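## Task

Get the spacer inside the open cardboard box so that it stays there without the robot holding it. Release it, move the gripper away, and make sure everything has settled shortly after you finish.

## Robot and tools

ROBOT. There are two arms, left_arm and right_arm, each with six joints and a gripper. The joint order used everywhere is waist, shoulder, elbow, wrist pitch, wrist yaw, wrist roll. For shoulder, wrist pitch and wrist roll, the sign in every command and every result is flipped relative to the URDF. The stated ranges use URDF signs: waist -2.618..3.054, shoulder 0..3.142, elbow 0..3.142, wrist pitch -1.571..1.571, wrist yaw -1.571..1.571, wrist roll -2.094..2.094. So in your own numbers a flipped joint's range is mirrored, for example shoulder runs -3.142..0. A joint's true end can sit up to 0.036 rad either side of the stated one.

FRAME. Gripper poses are given in one world frame. The origin is on the tabletop midway between the arms, +x points out over the table, +z points up, and left_arm is on the +y side. The names left and right do not tell you which side of an image something is on. Positions are in metres and orientation is quat wxyz. The fingers point along the gripper's +z and close along its y. The reported point sits between the pads, about 1 cm behind the tips, and can be a little off, more so at long reach.

ROW FORMAT. A row is one flat list of 14 numbers, each in [-1, 1], covering both arms even if only one moves: left_arm's six joint values and then its opening, followed by right_arm's six and its opening. Joint values are scaled offsets, not poses. 1.0 equals 1.202 rad for the waist, 1.258 for the shoulder, 1.238 for the elbow, 2.073 for wrist pitch, and 2.022 each for wrist yaw and wrist roll. Opening is absolute, not an offset: +1 is fully open and -1 is closed.

execute_actions(actions): a list of actions, where each action is a list of up to 15 rows. Each row lasts one step of 1/30 s. If you give fewer than 15 rows, the last row is repeated for the remaining steps. Joint offsets are measured from the joint angles at the start of that action, not from the previous row. For the first action, the start is the last angles reported in this scene. If an action would push a joint more than 0.036 rad beyond its range, that action is refused for both arms. If the first action fails this check, or any action is malformed, nothing in the call runs. An empty list just returns the state and images.

move(target, speed, blocking): target is one 14-number row. Its joint offsets are counted from the Joint positions in the last result that showed them. All joints follow paths that finish together, so the hand traces a curve. speed is in rad/s for whichever joint has the farthest to go, from 0.01 to 2, with a default of 0.5. A path lasts between 0.5 and 10 s and is cut off at 10 s. The move does not avoid obstacles or the other arm. The opening values are sent at the start. With blocking=false you get a result after 0.5 s while the motion continues. Until a result shows it has ended, other moves and actions are refused, so use wait or stop. The added move line reports the ending (done, off_target, moving, held, fault), whether limits were held or none, and each arm's joint farthest from its target.

wait(seconds): 0 to 10. The arms hold their last commands and any running move continues. stop(): brakes a running move to rest. It needs room to slow down and the fingers keep moving. zoom_image(camera, region): camera is cam_left_wrist or cam_right_wrist, and region is [x0, y0, x1, y1] in image pixels from the top-left corner, at most 504x504. finished_scene(scene): give the current scene number. This ends the scene for good and reports success.

RESULTS. You get each gripper's position and quaternion, plus Joint positions and Joint velocities with six joints and then the finger gap (m; 0.094 is fully open). Joint targets shows what the joints are heading to now. You also get joint torques, which include an offset and noise, and the images from both wrist cameras, each 504x504. grip_measured is the finger opening on the command scale. "joint sent to its limit" means a joint was stopped at its real end. "joint command not followed" means a clearance check changed targets. FAULT or OVER-TEMPERATURE FAULT means an arm has stopped. MOTOR HOT is a warning at 75 °C. At 90 °C the arm stops for 10 s, and at 100 °C the arm goes limp and drops.

MOTION LIMITS. On every step, each joint's target is held within a lead of its measured angle: 0.202 for waist, 0.258 shoulder, 0.238 elbow, 0.573 wrist pitch, and 0.522 for yaw and roll. Targets are also scaled back if they would move the hand more than 70 mm from where it is. Large motions therefore take several actions, and any unfinished part must be commanded again. With zero offsets an arm can slowly sag. To stop this, send offsets back to the angles you want and keep extending them while it falls short. The robot keeps holding the last command during your replies, so avoid long pauses while the arm is carrying load, because that heats the motors.

GRIPPING. Fingers go to where grip_measured would read your number. To hold something, command about 0.03 below its grip_measured, or less for a lighter grip. The pads exert at most roughly 50-62 N, less on very thin parts. Readings can be about 1 mm off. Held parts may be tugged now and then, and loose ones may be nudged.

AVOID. Do not let objects fall off the table. Avoid drops, slams, fast impacts and hard pressing, since a faster move or a target set deeper past contact pushes harder. Keep the arms from colliding. For each goal, lower the object into its container, open the gripper, withdraw, and confirm things have settled before calling finished_scene.

Each tool is called as name([rows], argument=value, ...), one row to a line, values as JSON.

## Session

execute_actions(actions=[])

Scene clock: 0.00 s.
left_arm: end_effector_position=(+0.4650, +0.3389, +0.3191) grip_measured=+1.000 end_effector_quat_wxyz=(+0.418, -0.242, +0.875, -0.033) | right_arm: end_effector_position=(+0.3424, +0.2518, +0.2544) grip_measured=+1.000 end_effector_quat_wxyz=(+0.724, -0.631, +0.236, -0.148)
Joint names: [waist, shoulder, elbow, wrist pitch, wrist yaw, wrist roll]
Joint positions: left_arm=[ 0.095 -1.685  1.85   0.872 -0.066  0.407  0.094] | right_arm=[ 1.138 -2.112  1.405 -0.799 -0.044  1.411  0.094]
Joint velocities: left_arm=[ 0.017 -0.012 -0.017 -0.007  0.037  0.007  0.   ] | right_arm=[ 0.002  0.007  0.002  0.081 -0.007  0.051  0.   ]
Joint torques (N m, as the arm reports them, + toward a larger Joint positions number): no reading
Joint targets: left_arm=[0.095 -1.672 1.861 0.865 -0.070 0.404] | right_arm=[1.138 -2.093 1.418 -0.808 -0.043 1.403]

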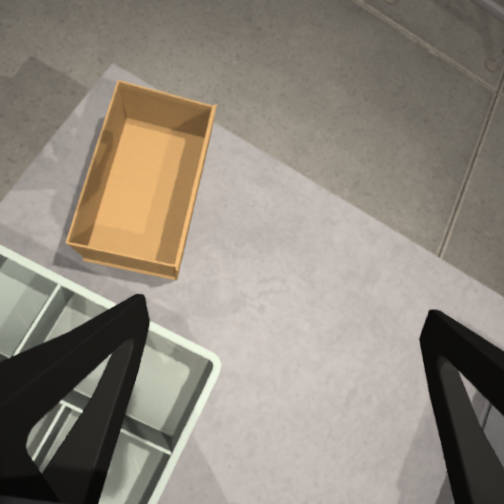

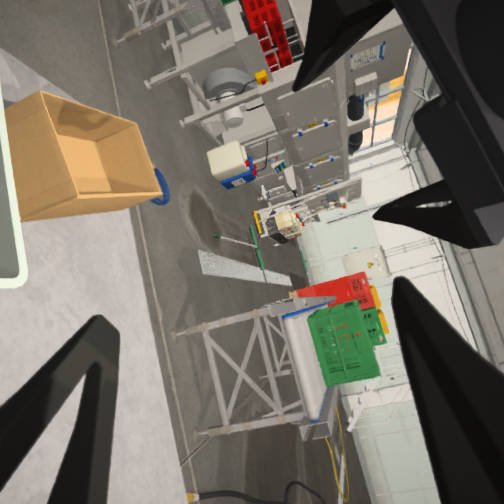

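move(target=[0.35,0.2,-0.1,0.2,0.03,-0.2,1,-1,0.4,-0.3,0.6,0,-0.5,1], speed=1.0)

Scene clock: 31.80 s.
left_arm: end_effector_position=(+0.2956, +0.4504, +0.2999) grip_measured=+1.000 end_effector_quat_wxyz=(+0.276, -0.251, +0.924, +0.078) | right_arm: end_effector_position=(+0.3840, -0.3569, +0.0798) grip_measured=+1.000 end_effector_quat_wxyz=(+0.255, -0.089, +0.961, -0.066)
Joint names: [waist, shoulder, elbow, wrist pitch, wrist yaw, wrist roll]
Joint positions: left_arm=[ 0.508 -1.454  1.74   1.274 -0.013  0.01   0.094] | right_arm=[-0.067 -1.637  1.04   0.442 -0.039  0.411  0.094]
Joint velocities: left_arm=[ 0.002  0.007  0.007 -0.007 -0.007 -0.037  0.   ] | right_arm=[ 0.002  0.002 -0.007 -0.037 -0.051 -0.051  0.   ]
Joint torques (N m, as the arm reports them, + toward a larger Joint positions number): left_arm=[ 0.54  7.68  5.64 -1.17  0.01 -0.11] | right_arm=[ 0.19  8.56  5.11 -1.32 -0.07 -0.12]
Joint targets: left_arm=[0.515 -1.434 1.727 1.286 -0.006 0.002] | right_arm=[-0.064 -1.608 1.034 0.445 -0.044 0.400]
move: off_target (left_arm, right_arm); limits=none; left_arm: farthest joint: the shoulder, 0.021 radians from its target (0.252 radians at the start); right_arm: farthest joint: the shoulder, 0.029 radians from its target (0.503 radians at the start)
camera_calibration (this result's frames):
cam_left_wrist: T_world_to_cam=[[0.550051, -0.832219, -0.0696757, 0.243505], [-0.834462, -0.551033, -0.00597038, 0.523081], [-0.033425, 0.0614258, -0.997552, 0.398305], [0, 0, 0, 1]] pos_world=[0.315865, 0.466418, 0.41742]
cam_right_wrist: T_world_to_cam=[[-0.0682615, -0.996213, 0.0538515, -0.335545], [-0.947216, 0.0816627, 0.310021, 0.387749], [-0.313245, -0.0298465, -0.949203, 0.290189], [0, 0, 0, 1]] pos_world=[0.435277, -0.357278, 0.173307]

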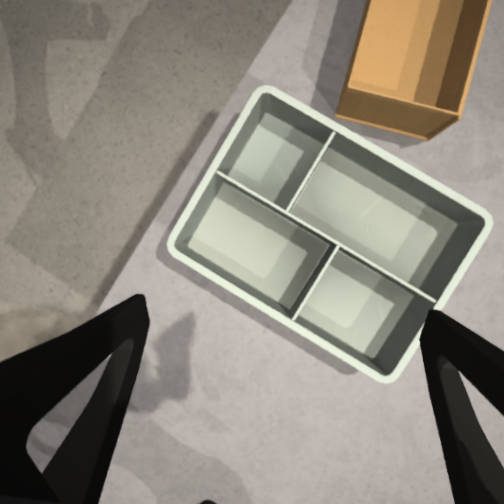

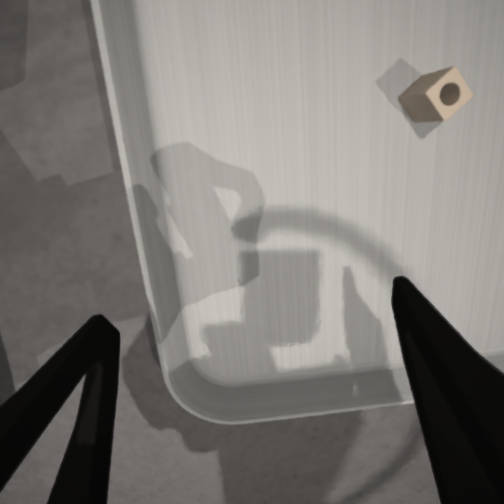

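move(target=[0,0.016,0,0,0,0,1,-0.14,-0.295,0.6,0.245,0,0,1], speed=0.8)

Scene clock: 78.33 s.
left_arm: end_effector_position=(+0.2955, +0.4504, +0.2998) grip_measured=+1.000 end_effector_quat_wxyz=(+0.276, -0.251, +0.924, +0.078) | right_arm: end_effector_position=(+0.4318, -0.4466, +0.1195) grip_measured=+1.000 end_effector_quat_wxyz=(+0.173, -0.010, +0.983, -0.053)
Joint names: [waist, shoulder, elbow, wrist pitch, wrist yaw, wrist roll]
Joint positions: left_arm=[ 0.508 -1.454  1.74   1.274 -0.013  0.01   0.094] | right_arm=[-0.229 -2.009  1.746  0.945 -0.039  0.41   0.094]
Joint velocities: left_arm=[ 0.002  0.002 -0.012  0.007 -0.095 -0.051  0.   ] | right_arm=[-0.017  0.007 -0.002 -0.007 -0.022  0.022  0.   ]
Joint torques (N m, as the arm reports them, + toward a larger Joint positions number): left_arm=[-0.04  7.6   6.7  -1.27 -0.04 -0.04] | right_arm=[-0.62  9.53  8.63 -1.08 -0.01  0.  ]
Joint targets: left_arm=[0.508 -1.434 1.740 1.274 -0.013 0.011] | right_arm=[-0.235 -2.009 1.783 0.950 -0.039 0.411]
move: off_target (right_arm); limits=none; left_arm: farthest joint: the shoulder, 0.020 radians from its target (0.020 radians at the start); right_arm: farthest joint: the elbow, 0.037 radians from its target (0.742 radians at the start)
camera_calibration (this result's frames):
cam_left_wrist: T_world_to_cam=[[0.550028, -0.832233, -0.0697012, 0.243527], [-0.834464, -0.551034, -0.00558975, 0.522888], [-0.0337558, 0.0612377, -0.997552, 0.398436], [0, 0, 0, 1]] pos_world=[0.315835, 0.466401, 0.417358]
cam_right_wrist: T_world_to_cam=[[-0.222317, -0.974662, 0.0246824, -0.344236], [-0.860842, 0.208115, 0.46437, 0.428817], [-0.457741, 0.0819897, -0.885297, 0.444801], [0, 0, 0, 1]] pos_world=[0.496218, -0.461226, 0.203147]

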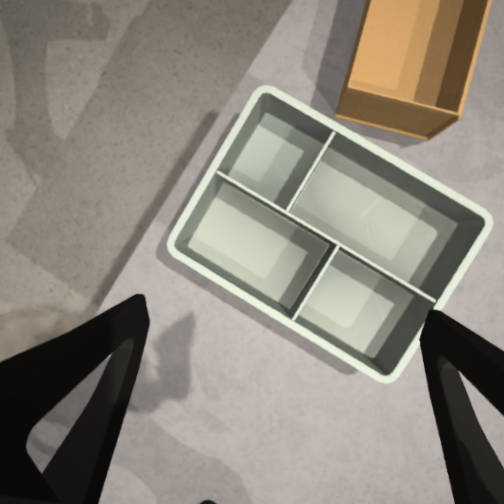

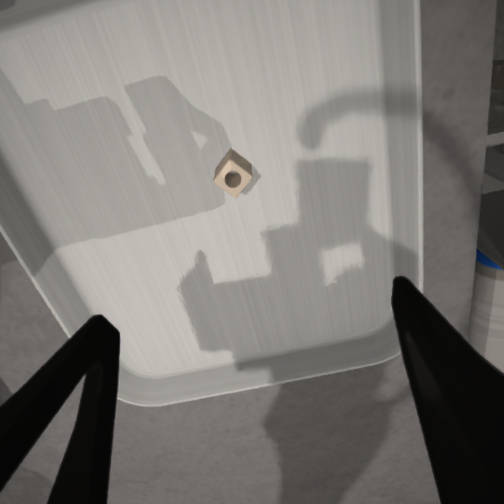

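move(target=[0,0.016,0,0,0,0,1,0.018,-0.09,-0.072,-0.085,0,-0.36,0.3])

Scene clock: 98.13 s.
left_arm: end_effector_position=(+0.2955, +0.4504, +0.2998) grip_measured=+1.000 end_effector_quat_wxyz=(+0.276, -0.251, +0.924, +0.078) | right_arm: end_effector_position=(+0.4451, -0.4470, +0.0520) grip_measured=+0.302 end_effector_quat_wxyz=(+0.162, +0.334, +0.929, +0.013)
Joint names: [waist, shoulder, elbow, wrist pitch, wrist yaw, wrist roll]
Joint positions: left_arm=[ 0.508 -1.454  1.74   1.274 -0.013  0.01   0.094] | right_arm=[-0.219 -2.128  1.668  0.787 -0.039 -0.309  0.061]
Joint velocities: left_arm=[-0.002  0.007 -0.007 -0.051 -0.051  0.037  0.   ] | right_arm=[ 0.012 -0.007 -0.002 -0.007  0.007 -0.051 -0.   ]
Joint torques (N m, as the arm reports them, + toward a larger Joint positions number): left_arm=[-0.05  7.62  6.67 -1.27 -0.05 -0.04] | right_arm=[ 1.04 10.64  4.64 -1.18 -0.01 -0.13]
Joint targets: left_arm=[0.508 -1.434 1.740 1.274 -0.013 0.010] | right_arm=[-0.207 -2.123 1.657 0.769 -0.039 -0.318]
move: done; limits=none; left_arm: farthest joint: the shoulder, 0.020 radians from its target (0.020 radians at the start); right_arm: farthest joint: the wrist pitch, 0.018 radians from its target (0.177 radians at the start)
camera_calibration (this result's frames):
cam_left_wrist: T_world_to_cam=[[0.550028, -0.832233, -0.0697012, 0.243527], [-0.834464, -0.551034, -0.00558975, 0.522888], [-0.0337558, 0.0612377, -0.997552, 0.398436], [0, 0, 0, 1]] pos_world=[0.315835, 0.466401, 0.417358]
cam_right_wrist: T_world_to_cam=[[-0.770221, -0.60664, -0.196846, 0.0799473], [-0.600958, 0.586971, 0.542507, 0.521294], [-0.213563, 0.536147, -0.816662, 0.482013], [0, 0, 0, 1]] pos_world=[0.477794, -0.515915, 0.126573]

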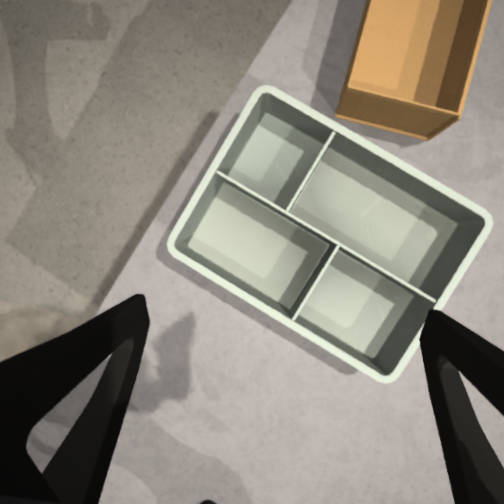

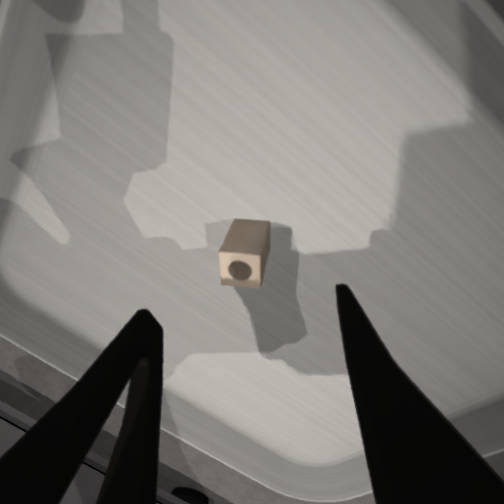

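move(target=[0,0.016,0,0,0,0,1,0.022,-0.06,-0.008,-0.022,0,0,0.3], speed=0.15)

Scene clock: 112.23 s.
left_arm: end_effector_position=(+0.2955, +0.4504, +0.2998) grip_measured=+1.000 end_effector_quat_wxyz=(+0.276, -0.251, +0.924, +0.078) | right_arm: end_effector_position=(+0.4474, -0.4395, +0.0159) grip_measured=+0.302 end_effector_quat_wxyz=(+0.134, +0.328, +0.935, +0.014)
Joint names: [waist, shoulder, elbow, wrist pitch, wrist yaw, wrist roll]
Joint positions: left_arm=[ 0.508 -1.454  1.74   1.274 -0.013  0.01   0.094] | right_arm=[-0.202 -2.21   1.668  0.76  -0.037 -0.309  0.061]
Joint velocities: left_arm=[-0.017 -0.002  0.002  0.022  0.051 -0.022  0.   ] | right_arm=[-0.002  0.012  0.002  0.007 -0.051  0.022 -0.001]
Joint torques (N m, as the arm reports them, + toward a larger Joint positions number): left_arm=[-0.03  7.64  6.67 -1.27 -0.05 -0.04] | right_arm=[ 0.85 11.17  4.72 -1.16 -0.02  0.01]
Joint targets: left_arm=[0.508 -1.434 1.740 1.274 -0.013 0.010] | right_arm=[-0.192 -2.204 1.658 0.741 -0.039 -0.309]
move: done; limits=none; left_arm: farthest joint: the shoulder, 0.020 radians from its target (0.020 radians at the start); right_arm: farthest joint: the wrist pitch, 0.018 radians from its target (0.045 radians at the start)
camera_calibration (this result's frames):
cam_left_wrist: T_world_to_cam=[[0.550028, -0.832233, -0.0697012, 0.243527], [-0.834464, -0.551034, -0.00558975, 0.522888], [-0.0337558, 0.0612377, -0.997552, 0.398436], [0, 0, 0, 1]] pos_world=[0.315835, 0.466401, 0.417358]
cam_right_wrist: T_world_to_cam=[[-0.769885, -0.615449, -0.168818, 0.0747152], [-0.581136, 0.566771, 0.583997, 0.519468], [-0.26374, 0.547716, -0.794008, 0.47611], [0, 0, 0, 1]] pos_world=[0.484973, -0.509209, 0.0872809]

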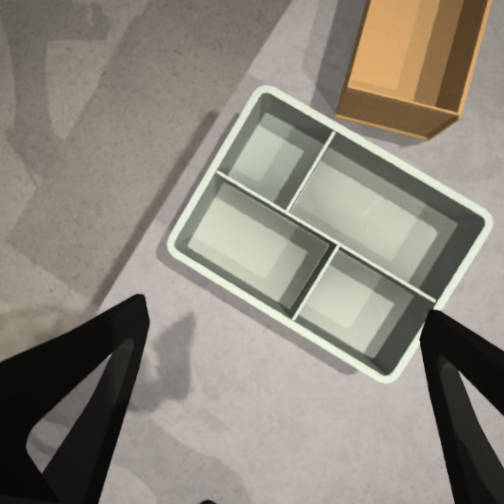

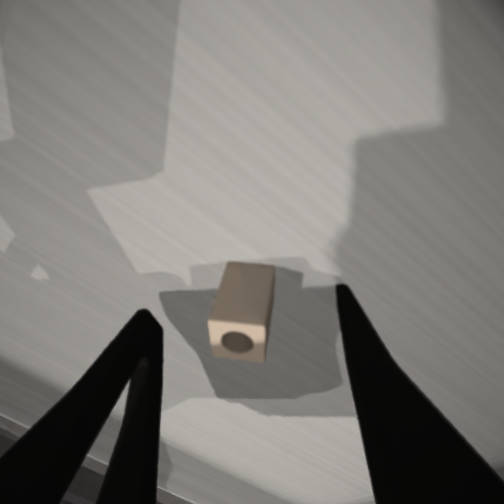

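move(target=[0,0.016,0,0,0,0,1,0,0.005,0,0,0,0,-0.76])

Scene clock: 119.60 s.
left_arm: end_effector_position=(+0.2955, +0.4504, +0.2998) grip_measured=+1.000 end_effector_quat_wxyz=(+0.276, -0.251, +0.924, +0.078) | right_arm: end_effector_position=(+0.4474, -0.4395, +0.0159) grip_measured=-0.715 end_effector_quat_wxyz=(+0.134, +0.328, +0.935, +0.014)
Joint names: [waist, shoulder, elbow, wrist pitch, wrist yaw, wrist roll]
Joint positions: left_arm=[ 0.508 -1.454  1.74   1.274 -0.013  0.01   0.094] | right_arm=[-0.202 -2.21   1.668  0.76  -0.037 -0.309  0.013]
Joint velocities: left_arm=[-0.002 -0.007 -0.007  0.051  0.007  0.022  0.   ] | right_arm=[-0.002  0.027 -0.007 -0.066 -0.11   0.022 -0.001]
Joint torques (N m, as the arm reports them, + toward a larger Joint positions number): left_arm=[-0.05  7.59  6.69 -1.27 -0.05 -0.03] | right_arm=[-0.03 11.08  5.37 -0.95 -0.02  0.  ]
Joint targets: left_arm=[0.508 -1.434 1.740 1.274 -0.013 0.010] | right_arm=[-0.202 -2.204 1.668 0.760 -0.037 -0.309]
move: done; limits=none; left_arm: farthest joint: the shoulder, 0.020 radians from its target (0.020 radians at the start); right_arm: farthest joint: the shoulder, 0.007 radians from its target (0.007 radians at the start)
camera_calibration (this result's frames):
cam_left_wrist: T_world_to_cam=[[0.550028, -0.832233, -0.0697012, 0.243527], [-0.834464, -0.551034, -0.00558975, 0.522888], [-0.0337558, 0.0612377, -0.997552, 0.398436], [0, 0, 0, 1]] pos_world=[0.315835, 0.466401, 0.417358]
cam_right_wrist: T_world_to_cam=[[-0.769885, -0.615449, -0.168818, 0.0747152], [-0.581136, 0.566771, 0.583997, 0.519468], [-0.26374, 0.547716, -0.794008, 0.47611], [0, 0, 0, 1]] pos_world=[0.484973, -0.509209, 0.0872809]

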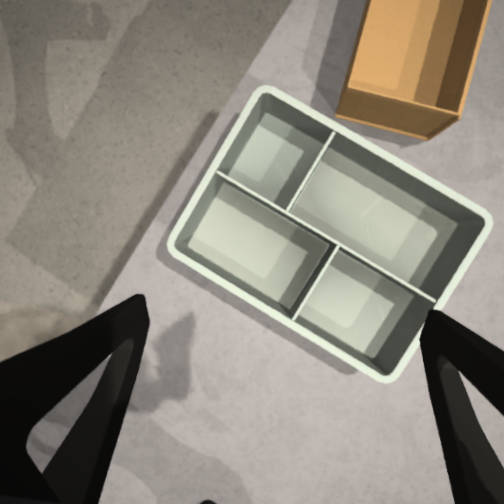

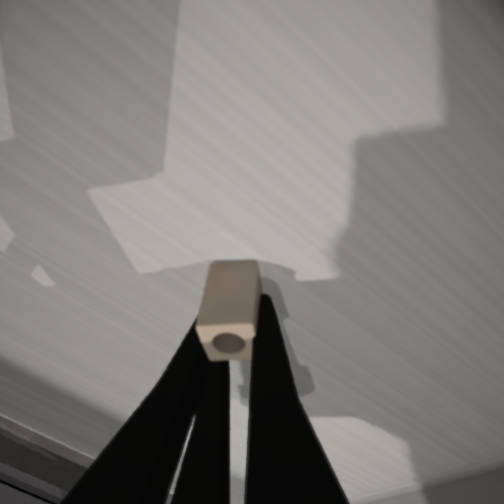

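move(target=[0,0.016,0,0,0,0,1,0,0.2,0,0,0,0,-0.76])

move(target=[0,0.016,0,0,0,0,1,0.88,0.016,0,0,0,0,-0.76], speed=0.9)

Scene clock: 127.70 s.
left_arm: end_effector_position=(+0.2955, +0.4504, +0.2998) grip_measured=+1.000 end_effector_quat_wxyz=(+0.276, -0.251, +0.924, +0.078) | right_arm: end_effector_position=(+0.4570, -0.4432, +0.1281) grip_measured=-0.715 end_effector_quat_wxyz=(+0.249, +0.319, +0.914, +0.010)
Joint names: [waist, shoulder, elbow, wrist pitch, wrist yaw, wrist roll]
Joint positions: left_arm=[ 0.508 -1.454  1.74   1.274 -0.013  0.01   0.094] | right_arm=[-0.202 -1.972  1.668  0.764 -0.037 -0.309  0.013]
Joint velocities: left_arm=[ 0.002 -0.002 -0.002 -0.037  0.007  0.007  0.   ] | right_arm=[ 0.002  0.007 -0.017 -0.007 -0.081  0.022  0.   ]
Joint torques (N m, as the arm reports them, + toward a larger Joint positions number): left_arm=[-0.05  7.6   6.67 -1.27 -0.05 -0.04] | right_arm=[-0.01 10.38  5.96 -1.33  0.    0.  ]
Joint targets: left_arm=[0.508 -1.434 1.740 1.274 -0.013 0.010] | right_arm=[-0.202 -1.959 1.668 0.760 -0.037 -0.309]
move: done; limits=none; left_arm: farthest joint: the shoulder, 0.020 radians from its target (0.020 radians at the start); right_arm: farthest joint: the shoulder, 0.013 radians from its target (0.252 radians at the start)
camera_calibration (this result's frames):
cam_left_wrist: T_world_to_cam=[[0.550028, -0.832233, -0.0697012, 0.243527], [-0.834464, -0.551034, -0.00558975, 0.522888], [-0.0337558, 0.0612377, -0.997552, 0.398436], [0, 0, 0, 1]] pos_world=[0.315835, 0.466401, 0.417358]
cam_right_wrist: T_world_to_cam=[[-0.720688, -0.634585, -0.279126, 0.0818944], [-0.688585, 0.608564, 0.394335, 0.553527], [-0.0803733, 0.476394, -0.87555, 0.464795], [0, 0, 0, 1]] pos_world=[0.477528, -0.506313, 0.211535]

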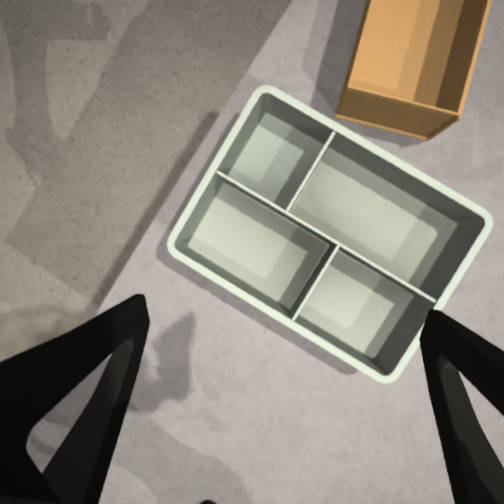

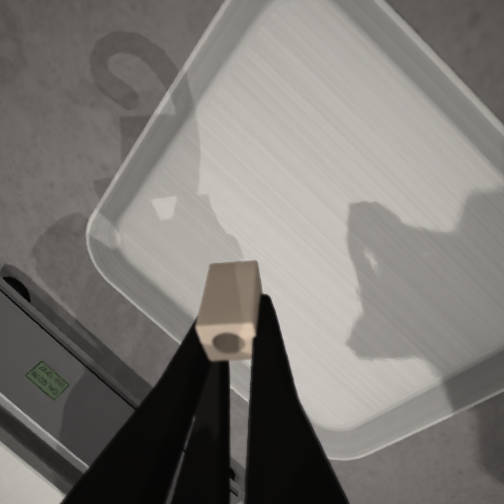

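Scene clock: 129.47 s.
left_arm: end_effector_position=(+0.2955, +0.4504, +0.2998) grip_measured=+1.000 end_effector_quat_wxyz=(+0.276, -0.251, +0.924, +0.078) | right_arm: end_effector_position=(+0.3668, +0.0529, +0.1272) grip_measured=-0.715 end_effector_quat_wxyz=(+0.206, -0.192, +0.949, +0.139)
Joint names: [waist, shoulder, elbow, wrist pitch, wrist yaw, wrist roll]
Joint positions: left_arm=[ 0.508 -1.454  1.74   1.274 -0.013  0.01   0.094] | right_arm=[ 0.866 -1.974  1.668  0.764 -0.045 -0.309  0.013]
Joint velocities: left_arm=[-0.007  0.002 -0.007 -0.007  0.007 -0.022  0.   ] | right_arm=[-0.027 -0.007  0.002  0.007  0.022  0.081  0.   ]
Joint torques (N m, as the arm reports them, + toward a larger Joint positions number): left_arm=[-0.04  7.61  6.69 -1.27 -0.05 -0.03] | right_arm=[-0.85 10.95  5.87 -1.36  0.03  0.  ]
Joint targets: left_arm=[0.508 -1.434 1.740 1.274 -0.013 0.010] | right_arm=[0.856 -1.952 1.668 0.764 -0.038 -0.309]
move: off_target (right_arm); limits=none; left_arm: farthest joint: the shoulder, 0.020 radians from its target (0.020 radians at the start); right_arm: farthest joint: the shoulder, 0.022 radians from its target (0.020 radians at the start)
camera_calibration (this result's frames):
cam_left_wrist: T_world_to_cam=[[0.550028, -0.832233, -0.0697012, 0.243527], [-0.834464, -0.551034, -0.00558975, 0.522888], [-0.0337558, 0.0612377, -0.997552, 0.398436], [0, 0, 0, 1]] pos_world=[0.315835, 0.466401, 0.417358]
cam_right_wrist: T_world_to_cam=[[0.21002, -0.935508, -0.284105, 0.00664557], [-0.861572, -0.314447, 0.398518, 0.301612], [-0.462153, 0.16108, -0.872048, 0.376685], [0, 0, 0, 1]] pos_world=[0.432551, 0.0403816, 0.210178]

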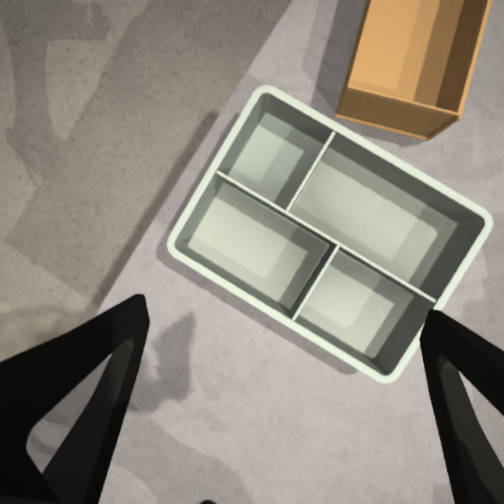

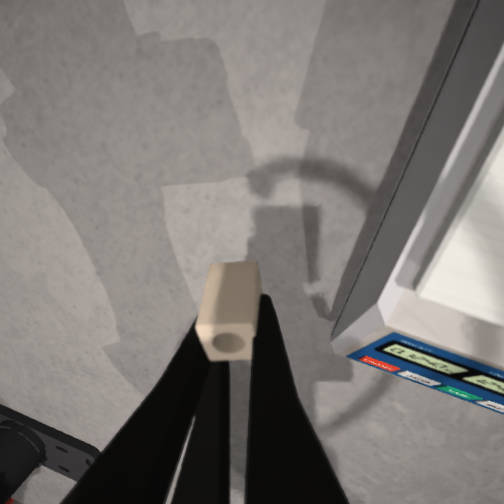

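move(target=[0,0.016,0,0,0,0,1,0.1,-0.183,0,0,0,0,-0.76], speed=0.3)

Scene clock: 139.50 s.
left_arm: end_effector_position=(+0.2955, +0.4504, +0.2998) grip_measured=+1.000 end_effector_quat_wxyz=(+0.276, -0.251, +0.924, +0.078) | right_arm: end_effector_position=(+0.3203, +0.0844, +0.0148) grip_measured=-0.715 end_effector_quat_wxyz=(+0.099, -0.248, +0.960, +0.088)
Joint names: [waist, shoulder, elbow, wrist pitch, wrist yaw, wrist roll]
Joint positions: left_arm=[ 0.508 -1.454  1.74   1.274 -0.013  0.01   0.094] | right_arm=[ 0.978 -2.212  1.668  0.764 -0.044 -0.309  0.013]
Joint velocities: left_arm=[-0.012  0.007  0.002 -0.007  0.022 -0.051  0.   ] | right_arm=[ 0.002  0.007  0.007 -0.007 -0.095 -0.022  0.   ]
Joint torques (N m, as the arm reports them, + toward a larger Joint positions number): left_arm=[-0.03  7.61  6.69 -1.27 -0.04 -0.04] | right_arm=[ 0.64 11.24  5.46 -0.94 -0.02  0.  ]
Joint targets: left_arm=[0.508 -1.434 1.740 1.274 -0.013 0.010] | right_arm=[0.986 -2.203 1.668 0.764 -0.045 -0.309]
move: done; limits=none; left_arm: farthest joint: the shoulder, 0.020 radians from its target (0.020 radians at the start); right_arm: farthest joint: the waist, 0.008 radians from its target (0.121 radians at the start)
camera_calibration (this result's frames):
cam_left_wrist: T_world_to_cam=[[0.550028, -0.832233, -0.0697012, 0.243527], [-0.834464, -0.551034, -0.00558975, 0.522888], [-0.0337558, 0.0612377, -0.997552, 0.398436], [0, 0, 0, 1]] pos_world=[0.315835, 0.466401, 0.417358]
cam_right_wrist: T_world_to_cam=[[0.276126, -0.945819, -0.170822, -0.00800443], [-0.739825, -0.322619, 0.590404, 0.275126], [-0.613526, -0.0366475, -0.788824, 0.316036], [0, 0, 0, 1]] pos_world=[0.399652, 0.092772, 0.0854936]

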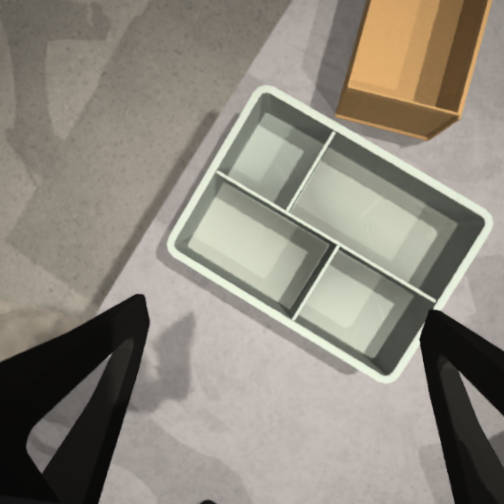

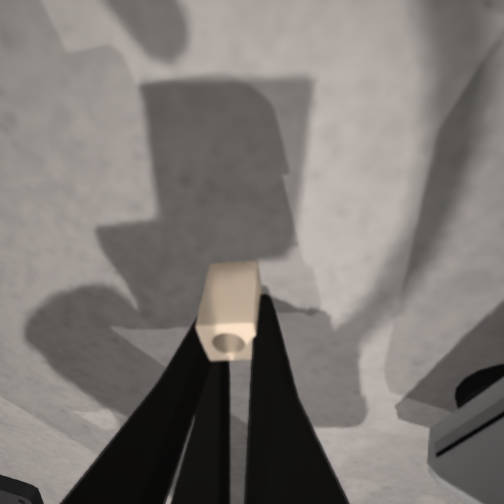

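move(target=[0,0.016,0,0,0,0,1,0,0,0,0,0,0,-0.2])

move(target=[0,0.016,0,0,0,0,0.3,0,0.25,0,0,0,0,-0.2])

move(target=[-0.3,0.016,0,0,0,-0.34,0.3,-1,0.3,0,0,0,0,-0.2], speed=1)

Scene clock: 150.67 s.
left_arm: end_effector_position=(+0.2955, +0.4504, +0.2998) grip_measured=+1.000 end_effector_quat_wxyz=(+0.276, -0.251, +0.924, +0.078) | right_arm: end_effector_position=(+0.3203, +0.0844, +0.0148) grip_measured=-0.202 end_effector_quat_wxyz=(+0.099, -0.248, +0.960, +0.088)
Joint names: [waist, shoulder, elbow, wrist pitch, wrist yaw, wrist roll]
Joint positions: left_arm=[ 0.508 -1.454  1.74   1.274 -0.013  0.01   0.094] | right_arm=[ 0.978 -2.212  1.668  0.764 -0.044 -0.309  0.037]
Joint velocities: left_arm=[ 0.002 -0.007 -0.007 -0.022  0.007 -0.022  0.   ] | right_arm=[-0.007  0.002 -0.012  0.037 -0.081  0.022  0.   ]
Joint torques (N m, as the arm reports them, + toward a larger Joint positions number): left_arm=[-0.04  7.6   6.68 -1.27 -0.05 -0.04] | right_arm=[-0.03 10.58  5.32 -0.95 -0.02  0.  ]
Joint targets: left_arm=[0.508 -1.434 1.740 1.274 -0.013 0.010] | right_arm=[0.978 -2.212 1.668 0.764 -0.044 -0.309]
move: done; limits=none; left_arm: farthest joint: the shoulder, 0.020 radians from its target (0.020 radians at the start); right_arm: farthest joint: the waist, 0.000 radians from its target (0.000 radians at the start)
camera_calibration (this result's frames):
cam_left_wrist: T_world_to_cam=[[0.550028, -0.832233, -0.0697012, 0.243527], [-0.834464, -0.551034, -0.00558975, 0.522888], [-0.0337558, 0.0612377, -0.997552, 0.398436], [0, 0, 0, 1]] pos_world=[0.315835, 0.466401, 0.417358]
cam_right_wrist: T_world_to_cam=[[0.276126, -0.945819, -0.170822, -0.00800443], [-0.739825, -0.322619, 0.590404, 0.275126], [-0.613526, -0.0366475, -0.788824, 0.316036], [0, 0, 0, 1]] pos_world=[0.399652, 0.092772, 0.0854936]

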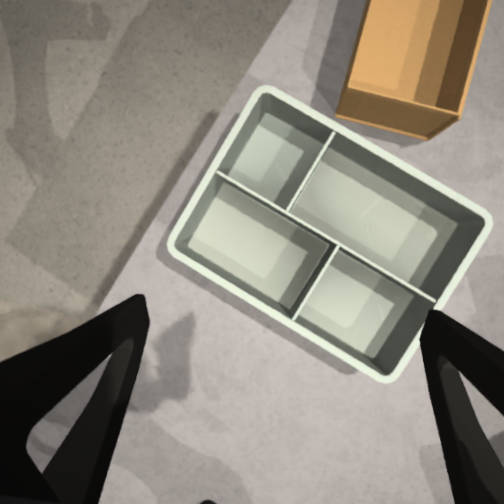

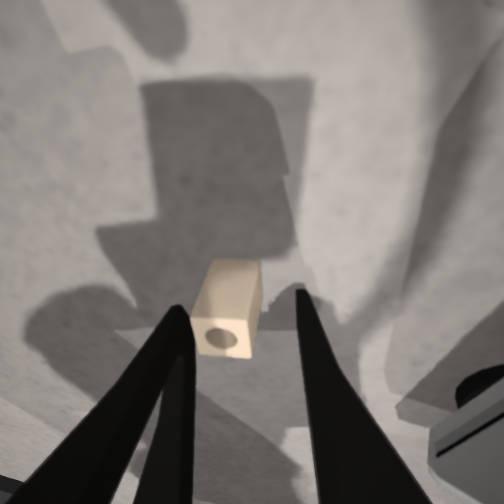

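Scene clock: 151.70 s.
left_arm: end_effector_position=(+0.2955, +0.4504, +0.2998) grip_measured=+0.302 end_effector_quat_wxyz=(+0.276, -0.251, +0.924, +0.078) | right_arm: end_effector_position=(+0.3267, +0.0911, +0.1554) grip_measured=-0.202 end_effector_quat_wxyz=(+0.222, -0.244, +0.930, +0.164)
Joint names: [waist, shoulder, elbow, wrist pitch, wrist yaw, wrist roll]
Joint positions: left_arm=[ 0.508 -1.454  1.74   1.274 -0.013  0.01   0.061] | right_arm=[ 0.978 -1.913  1.668  0.768 -0.044 -0.309  0.037]
Joint velocities: left_arm=[-0.012 -0.002 -0.007 -0.022  0.022  0.007 -0.001] | right_arm=[ 0.002 -0.012  0.002  0.051 -0.066 -0.037 -0.001]
Joint torques (N m, as the arm reports them, + toward a larger Joint positions number): left_arm=[-0.03  7.64  6.68 -1.27 -0.05 -0.04] | right_arm=[-0.05 10.29  6.   -1.52 -0.02  0.  ]
Joint targets: left_arm=[0.508 -1.434 1.740 1.274 -0.013 0.010] | right_arm=[0.978 -1.898 1.668 0.764 -0.044 -0.309]
move: done; limits=none; left_arm: farthest joint: the shoulder, 0.020 radians from its target (0.020 radians at the start); right_arm: farthest joint: the shoulder, 0.015 radians from its target (0.315 radians at the start)
camera_calibration (this result's frames):
cam_left_wrist: T_world_to_cam=[[0.550028, -0.832233, -0.0697012, 0.243527], [-0.834464, -0.551034, -0.00558975, 0.522888], [-0.0337558, 0.0612377, -0.997552, 0.398436], [0, 0, 0, 1]] pos_world=[0.315835, 0.466401, 0.417358]
cam_right_wrist: T_world_to_cam=[[0.325176, -0.894363, -0.307205, 0.0210518], [-0.83615, -0.42367, 0.348362, 0.277228], [-0.441716, 0.143591, -0.88559, 0.373609], [0, 0, 0, 1]] pos_world=[0.389988, 0.0826341, 0.240756]

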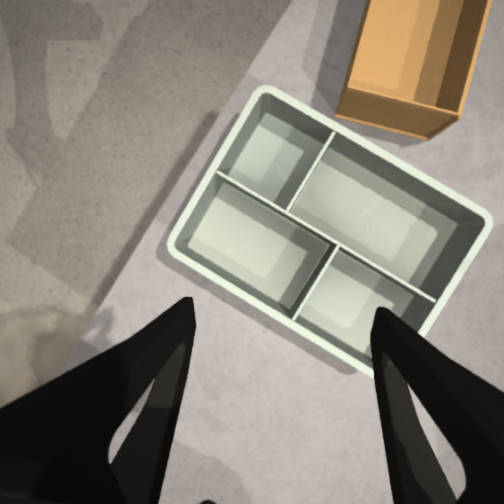

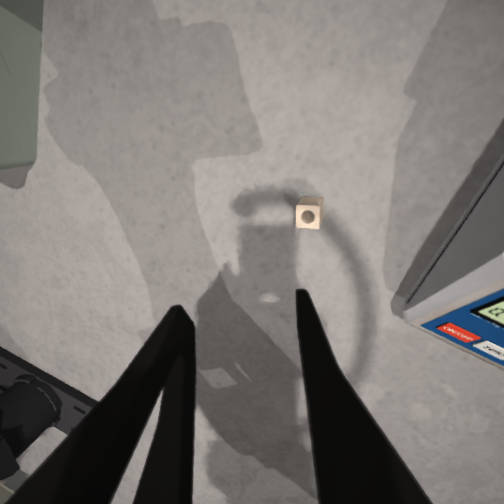

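Scene clock: 153.77 s.
left_arm: end_effector_position=(+0.3370, +0.3369, +0.2998) grip_measured=+0.302 end_effector_quat_wxyz=(+0.260, +0.239, +0.928, +0.122) | right_arm: end_effector_position=(+0.4115, -0.4355, +0.3184) grip_measured=-0.202 end_effector_quat_wxyz=(+0.442, +0.300, +0.845, +0.001)
Joint names: [waist, shoulder, elbow, wrist pitch, wrist yaw, wrist roll]
Joint positions: left_arm=[ 0.155 -1.454  1.74   1.274 -0.013 -0.672  0.061] | right_arm=[-0.225 -1.555  1.668  0.769 -0.043 -0.309  0.037]
Joint velocities: left_arm=[-0.002 -0.012 -0.012 -0.081 -0.051 -0.051  0.001] | right_arm=[-0.012 -0.012  0.002 -0.037 -0.066  0.022 -0.   ]
Joint torques (N m, as the arm reports them, + toward a larger Joint positions number): left_arm=[-0.65  7.63  6.68 -1.27 -0.05 -0.06] | right_arm=[ 0.09  7.42  5.84 -1.93 -0.04  0.01]
Joint targets: left_arm=[0.148 -1.434 1.740 1.274 -0.013 -0.677] | right_arm=[-0.224 -1.536 1.668 0.768 -0.044 -0.309]
move: done; limits=none; left_arm: farthest joint: the shoulder, 0.020 radians from its target (0.020 radians at the start); right_arm: farthest joint: the shoulder, 0.019 radians from its target (0.377 radians at the start)
camera_calibration (this result's frames):
cam_left_wrist: T_world_to_cam=[[-0.328948, -0.848116, -0.415322, 0.531464], [-0.942129, 0.324862, 0.0828041, 0.209625], [0.064695, 0.418525, -0.905898, 0.225758], [0, 0, 0, 1]] pos_world=[0.357712, 0.288158, 0.407885]
cam_right_wrist: T_world_to_cam=[[-0.594433, -0.676151, -0.43528, 0.0867652], [-0.75645, 0.65382, 0.0174096, 0.61015], [0.272823, 0.339616, -0.900127, 0.426998], [0, 0, 0, 1]] pos_world=[0.396629, -0.485277, 0.411497]

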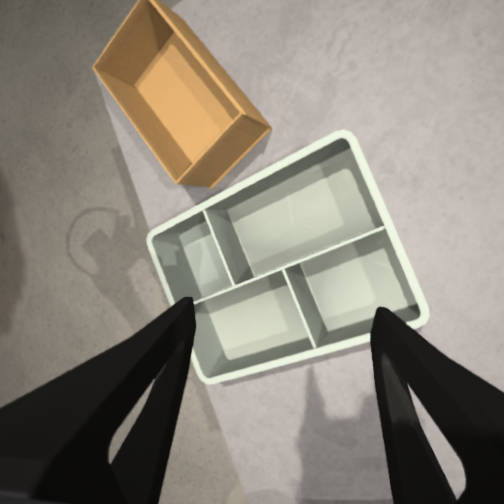

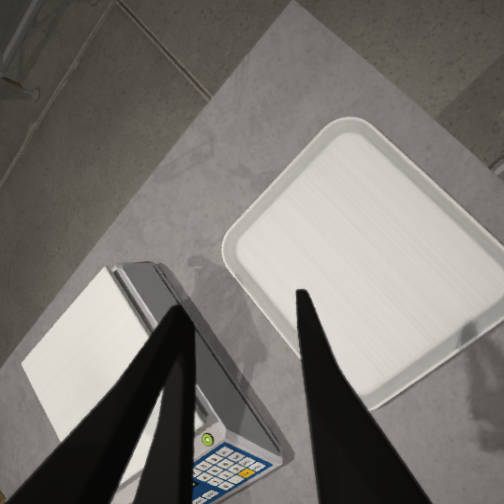

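move(target=[-0.585,-0.225,-0.404,-0.266,0,-0.02,0.3,0,0.016,0,0,0,0,-0.2], speed=0.8)

Scene clock: 163.80 s.
left_arm: end_effector_position=(+0.3314, +0.0808, +0.0744) grip_measured=+0.302 end_effector_quat_wxyz=(+0.154, +0.577, +0.802, +0.021) | right_arm: end_effector_position=(+0.4115, -0.4355, +0.3184) grip_measured=-0.202 end_effector_quat_wxyz=(+0.442, +0.300, +0.845, +0.001)
Joint names: [waist, shoulder, elbow, wrist pitch, wrist yaw, wrist roll]
Joint positions: left_arm=[-0.552 -1.752  1.241  0.747 -0.017 -0.706  0.061] | right_arm=[-0.225 -1.555  1.668  0.769 -0.043 -0.309  0.037]
Joint velocities: left_arm=[ 0.012 -0.002 -0.007  0.037 -0.037  0.051 -0.   ] | right_arm=[-0.007  0.002 -0.002  0.066 -0.007  0.007 -0.001]
Joint torques (N m, as the arm reports them, + toward a larger Joint positions number): left_arm=[ 0.3  10.52  6.77 -1.08 -0.02 -0.08] | right_arm=[-0.04  7.48  5.92 -1.89 -0.02  0.  ]
Joint targets: left_arm=[-0.548 -1.737 1.240 0.723 -0.013 -0.712] | right_arm=[-0.225 -1.535 1.668 0.769 -0.043 -0.309]
move: off_target (left_arm); limits=none; left_arm: farthest joint: the wrist pitch, 0.025 radians from its target (0.552 radians at the start); right_arm: farthest joint: the shoulder, 0.020 radians from its target (0.020 radians at the start)
camera_calibration (this result's frames):
cam_left_wrist: T_world_to_cam=[[-0.891209, -0.350952, -0.287365, 0.355416], [-0.434752, 0.841593, 0.320486, 0.0785991], [0.12937, 0.410552, -0.902613, 0.108028], [0, 0, 0, 1]] pos_world=[0.336946, 0.0142343, 0.174452]
cam_right_wrist: T_world_to_cam=[[-0.594433, -0.676151, -0.43528, 0.0867652], [-0.75645, 0.65382, 0.0174096, 0.61015], [0.272823, 0.339616, -0.900127, 0.426998], [0, 0, 0, 1]] pos_world=[0.396629, -0.485277, 0.411497]

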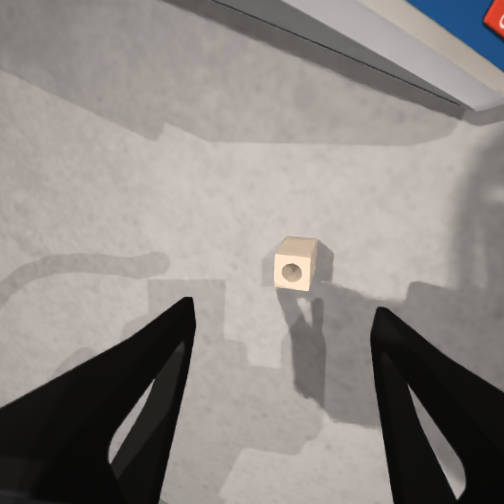

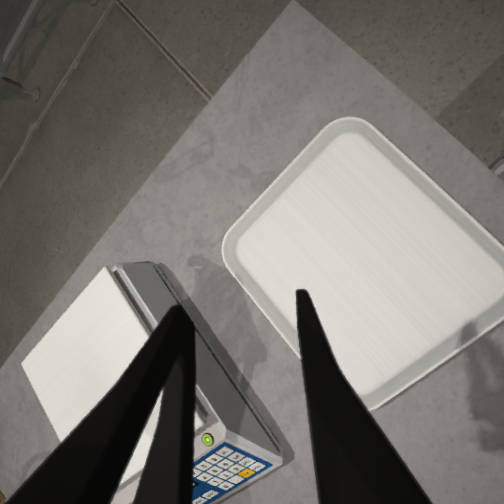

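move(target=[0.018,-0.122,0,-0.04,0,0,0.3,0,0.016,0,0,0,0,-0.2], speed=0.2)

Scene clock: 175.30 s.
left_arm: end_effector_position=(+0.3359, +0.0841, +0.0232) grip_measured=+0.302 end_effector_quat_wxyz=(+0.107, +0.576, +0.810, +0.018) | right_arm: end_effector_position=(+0.4115, -0.4355, +0.3184) grip_measured=-0.202 end_effector_quat_wxyz=(+0.442, +0.300, +0.845, +0.001)
Joint names: [waist, shoulder, elbow, wrist pitch, wrist yaw, wrist roll]
Joint positions: left_arm=[-0.539 -1.9    1.241  0.695 -0.016 -0.707  0.061] | right_arm=[-0.225 -1.555  1.668  0.769 -0.043 -0.309  0.037]
Joint velocities: left_arm=[-0.012  0.022 -0.027  0.022  0.022 -0.037 -0.001] | right_arm=[-0.022  0.012  0.012  0.037 -0.037  0.022 -0.   ]
Joint torques (N m, as the arm reports them, + toward a larger Joint positions number): left_arm=[ 0.65  9.91  6.42 -0.96 -0.1  -0.03] | right_arm=[-0.05  7.49  5.92 -1.9  -0.01  0.01]
Joint targets: left_arm=[-0.531 -1.906 1.241 0.664 -0.017 -0.707] | right_arm=[-0.225 -1.535 1.668 0.769 -0.043 -0.309]
move: off_target (left_arm); limits=none; left_arm: farthest joint: the wrist pitch, 0.031 radians from its target (0.083 radians at the start); right_arm: farthest joint: the shoulder, 0.020 radians from its target (0.020 radians at the start)
camera_calibration (this result's frames):
cam_left_wrist: T_world_to_cam=[[-0.907968, -0.349963, -0.230479, 0.350125], [-0.416023, 0.818715, 0.395766, 0.0881118], [0.0501932, 0.455227, -0.888959, 0.0824603], [0, 0, 0, 1]] pos_world=[0.35042, 0.0128541, 0.119129]
cam_right_wrist: T_world_to_cam=[[-0.594433, -0.676151, -0.43528, 0.0867652], [-0.75645, 0.65382, 0.0174096, 0.61015], [0.272823, 0.339616, -0.900127, 0.426998], [0, 0, 0, 1]] pos_world=[0.396629, -0.485277, 0.411497]

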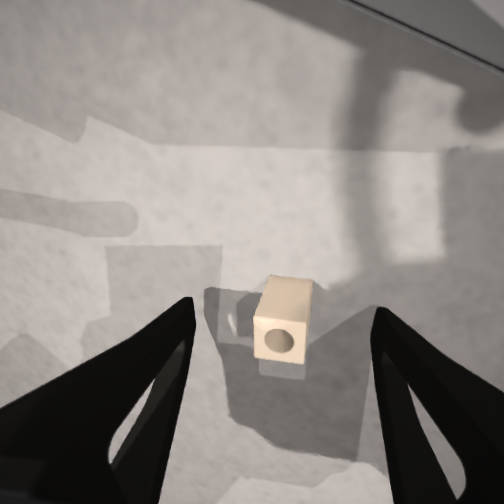

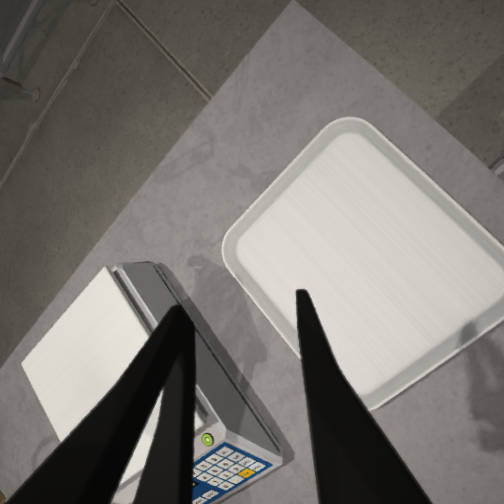

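move(target=[0,0.008,0,0,0,0,-0.77,0,0.016,0,0,0,0,-0.2])

move(target=[0,0.3,0.1,0,0,0,-0.77,0,0.016,0,0,0,0,-0.2])

Scene clock: 181.93 s.
left_arm: end_effector_position=(+0.3358, +0.0841, +0.0232) grip_measured=-0.705 end_effector_quat_wxyz=(+0.107, +0.576, +0.810, +0.018) | right_arm: end_effector_position=(+0.4115, -0.4355, +0.3184) grip_measured=-0.202 end_effector_quat_wxyz=(+0.442, +0.300, +0.845, +0.001)
Joint names: [waist, shoulder, elbow, wrist pitch, wrist yaw, wrist roll]
Joint positions: left_arm=[-0.539 -1.9    1.241  0.695 -0.016 -0.707  0.014] | right_arm=[-0.225 -1.555  1.668  0.769 -0.043 -0.309  0.037]
Joint velocities: left_arm=[ 0.017  0.002  0.002 -0.022 -0.051 -0.022 -0.   ] | right_arm=[-0.012  0.012 -0.007  0.037  0.051  0.022  0.   ]
Joint torques (N m, as the arm reports them, + toward a larger Joint positions number): left_arm=[-0.03 11.23  6.46 -0.68 -0.05 -0.03] | right_arm=[-0.04  7.47  5.93 -1.9  -0.02  0.  ]
Joint targets: left_arm=[-0.539 -1.890 1.241 0.695 -0.016 -0.707] | right_arm=[-0.225 -1.535 1.668 0.769 -0.043 -0.309]
move: done; limits=none; left_arm: farthest joint: the shoulder, 0.010 radians from its target (0.010 radians at the start); right_arm: farthest joint: the shoulder, 0.020 radians from its target (0.020 radians at the start)
camera_calibration (this result's frames):
cam_left_wrist: T_world_to_cam=[[-0.908044, -0.349918, -0.230248, 0.35008], [-0.415893, 0.818639, 0.396061, 0.0880041], [0.0499006, 0.455399, -0.888888, 0.0825071], [0, 0, 0, 1]] pos_world=[0.350371, 0.0128824, 0.11909]
cam_right_wrist: T_world_to_cam=[[-0.594433, -0.676151, -0.43528, 0.0867652], [-0.75645, 0.65382, 0.0174096, 0.61015], [0.272823, 0.339616, -0.900127, 0.426998], [0, 0, 0, 1]] pos_world=[0.396629, -0.485277, 0.411497]

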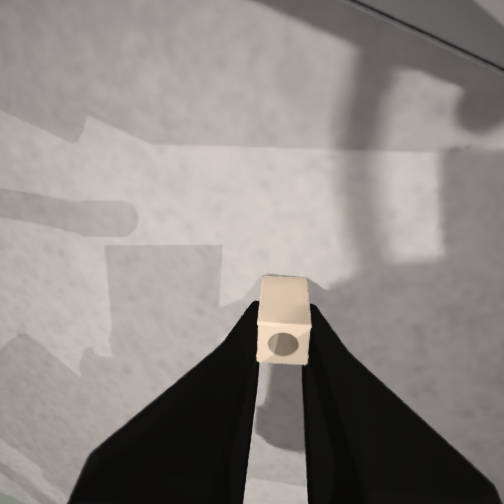

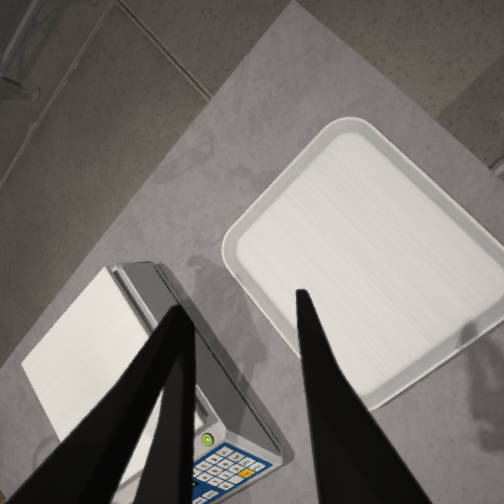

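Scene clock: 183.13 s.
left_arm: end_effector_position=(+0.3616, +0.0690, +0.2030) grip_measured=-0.705 end_effector_quat_wxyz=(+0.334, +0.544, +0.769, +0.037) | right_arm: end_effector_position=(+0.4115, -0.4355, +0.3184) grip_measured=-0.202 end_effector_quat_wxyz=(+0.442, +0.300, +0.845, +0.001)
Joint names: [waist, shoulder, elbow, wrist pitch, wrist yaw, wrist roll]
Joint positions: left_arm=[-0.539 -1.532  1.343  0.696 -0.016 -0.707  0.014] | right_arm=[-0.225 -1.555  1.668  0.769 -0.043 -0.309  0.037]
Joint velocities: left_arm=[-0.007  0.007 -0.002 -0.022  0.037  0.051  0.   ] | right_arm=[ 0.002 -0.007  0.012 -0.007  0.022 -0.037 -0.001]
Joint torques (N m, as the arm reports them, + toward a larger Joint positions number): left_arm=[-0.06  8.56  9.33 -1.41 -0.05 -0.04] | right_arm=[-0.03  7.5   5.91 -1.89  0.    0.  ]
Joint targets: left_arm=[-0.539 -1.523 1.365 0.695 -0.016 -0.707] | right_arm=[-0.225 -1.535 1.668 0.769 -0.043 -0.309]
move: off_target (left_arm); limits=none; left_arm: farthest joint: the elbow, 0.022 radians from its target (0.124 radians at the start); right_arm: farthest joint: the shoulder, 0.020 radians from its target (0.020 radians at the start)
camera_calibration (this result's frames):
cam_left_wrist: T_world_to_cam=[[-0.76167, -0.435706, -0.479604, 0.413219], [-0.498352, 0.866966, 0.00383083, 0.146005], [0.414131, 0.241929, -0.877477, 0.128625], [0, 0, 0, 1]] pos_world=[0.33423, 0.0223424, 0.310488]
cam_right_wrist: T_world_to_cam=[[-0.594433, -0.676151, -0.43528, 0.0867652], [-0.75645, 0.65382, 0.0174096, 0.61015], [0.272823, 0.339616, -0.900127, 0.426998], [0, 0, 0, 1]] pos_world=[0.396629, -0.485277, 0.411497]

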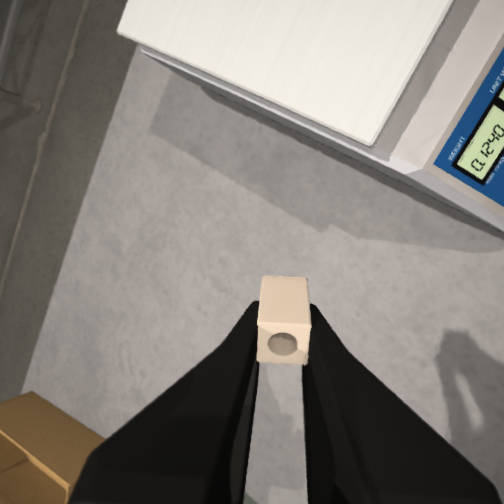

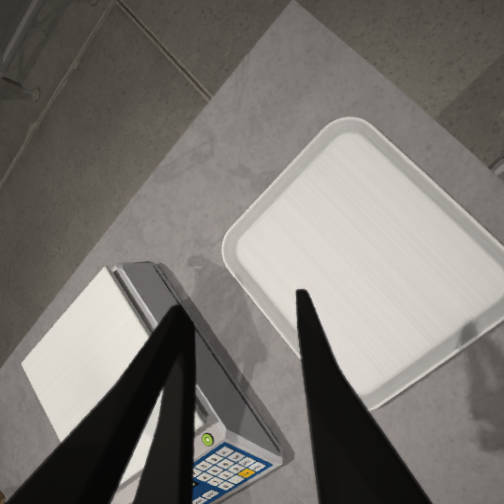

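move(target=[0.70,-0.51,0.576,0.01,0,0.35,-0.77,0,0.016,0,0,0,0,-0.2], speed=0.8)

Scene clock: 204.50 s.
left_arm: end_effector_position=(+0.5516, +0.4630, +0.1624) grip_measured=-0.705 end_effector_quat_wxyz=(+0.335, -0.148, +0.928, +0.065) | right_arm: end_effector_position=(+0.4115, -0.4355, +0.3184) grip_measured=-0.202 end_effector_quat_wxyz=(+0.442, +0.300, +0.845, +0.001)
Joint names: [waist, shoulder, elbow, wrist pitch, wrist yaw, wrist roll]
Joint positions: left_arm=[ 0.306 -2.189  2.025  0.711 -0.021 -0.008  0.014] | right_arm=[-0.225 -1.555  1.668  0.769 -0.043 -0.309  0.037]
Joint velocities: left_arm=[-0.002  0.022 -0.002 -0.007  0.007  0.037  0.001] | right_arm=[-0.012 -0.002 -0.017  0.037 -0.007  0.007  0.   ]
Joint torques (N m, as the arm reports them, + toward a larger Joint positions number): left_arm=[-0.36 15.46 10.08 -1.35  0.01  0.04] | right_arm=[-0.04  7.49  5.92 -1.9  -0.01  0.  ]
Joint targets: left_arm=[0.302 -2.174 2.056 0.716 -0.016 0.001] | right_arm=[-0.225 -1.535 1.668 0.769 -0.043 -0.309]
move: off_target (left_arm); limits=none; left_arm: farthest joint: the elbow, 0.031 radians from its target (0.713 radians at the start); right_arm: farthest joint: the shoulder, 0.020 radians from its target (0.020 radians at the start)
camera_calibration (this result's frames):
cam_left_wrist: T_world_to_cam=[[0.371036, -0.925208, -0.0795172, 0.246993], [-0.924968, -0.360634, -0.119908, 0.723058], [0.0822635, 0.118041, -0.989595, 0.177621], [0, 0, 0, 1]] pos_world=[0.56255, 0.468313, 0.282114]
cam_right_wrist: T_world_to_cam=[[-0.594433, -0.676151, -0.43528, 0.0867652], [-0.75645, 0.65382, 0.0174096, 0.61015], [0.272823, 0.339616, -0.900127, 0.426998], [0, 0, 0, 1]] pos_world=[0.396629, -0.485277, 0.411497]

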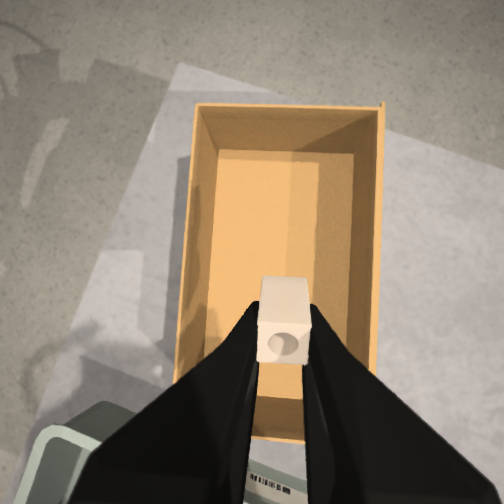

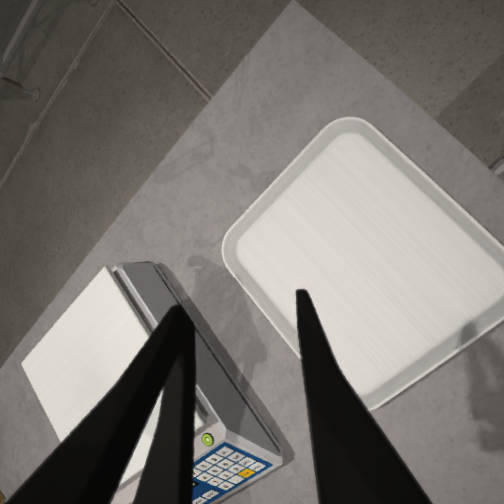

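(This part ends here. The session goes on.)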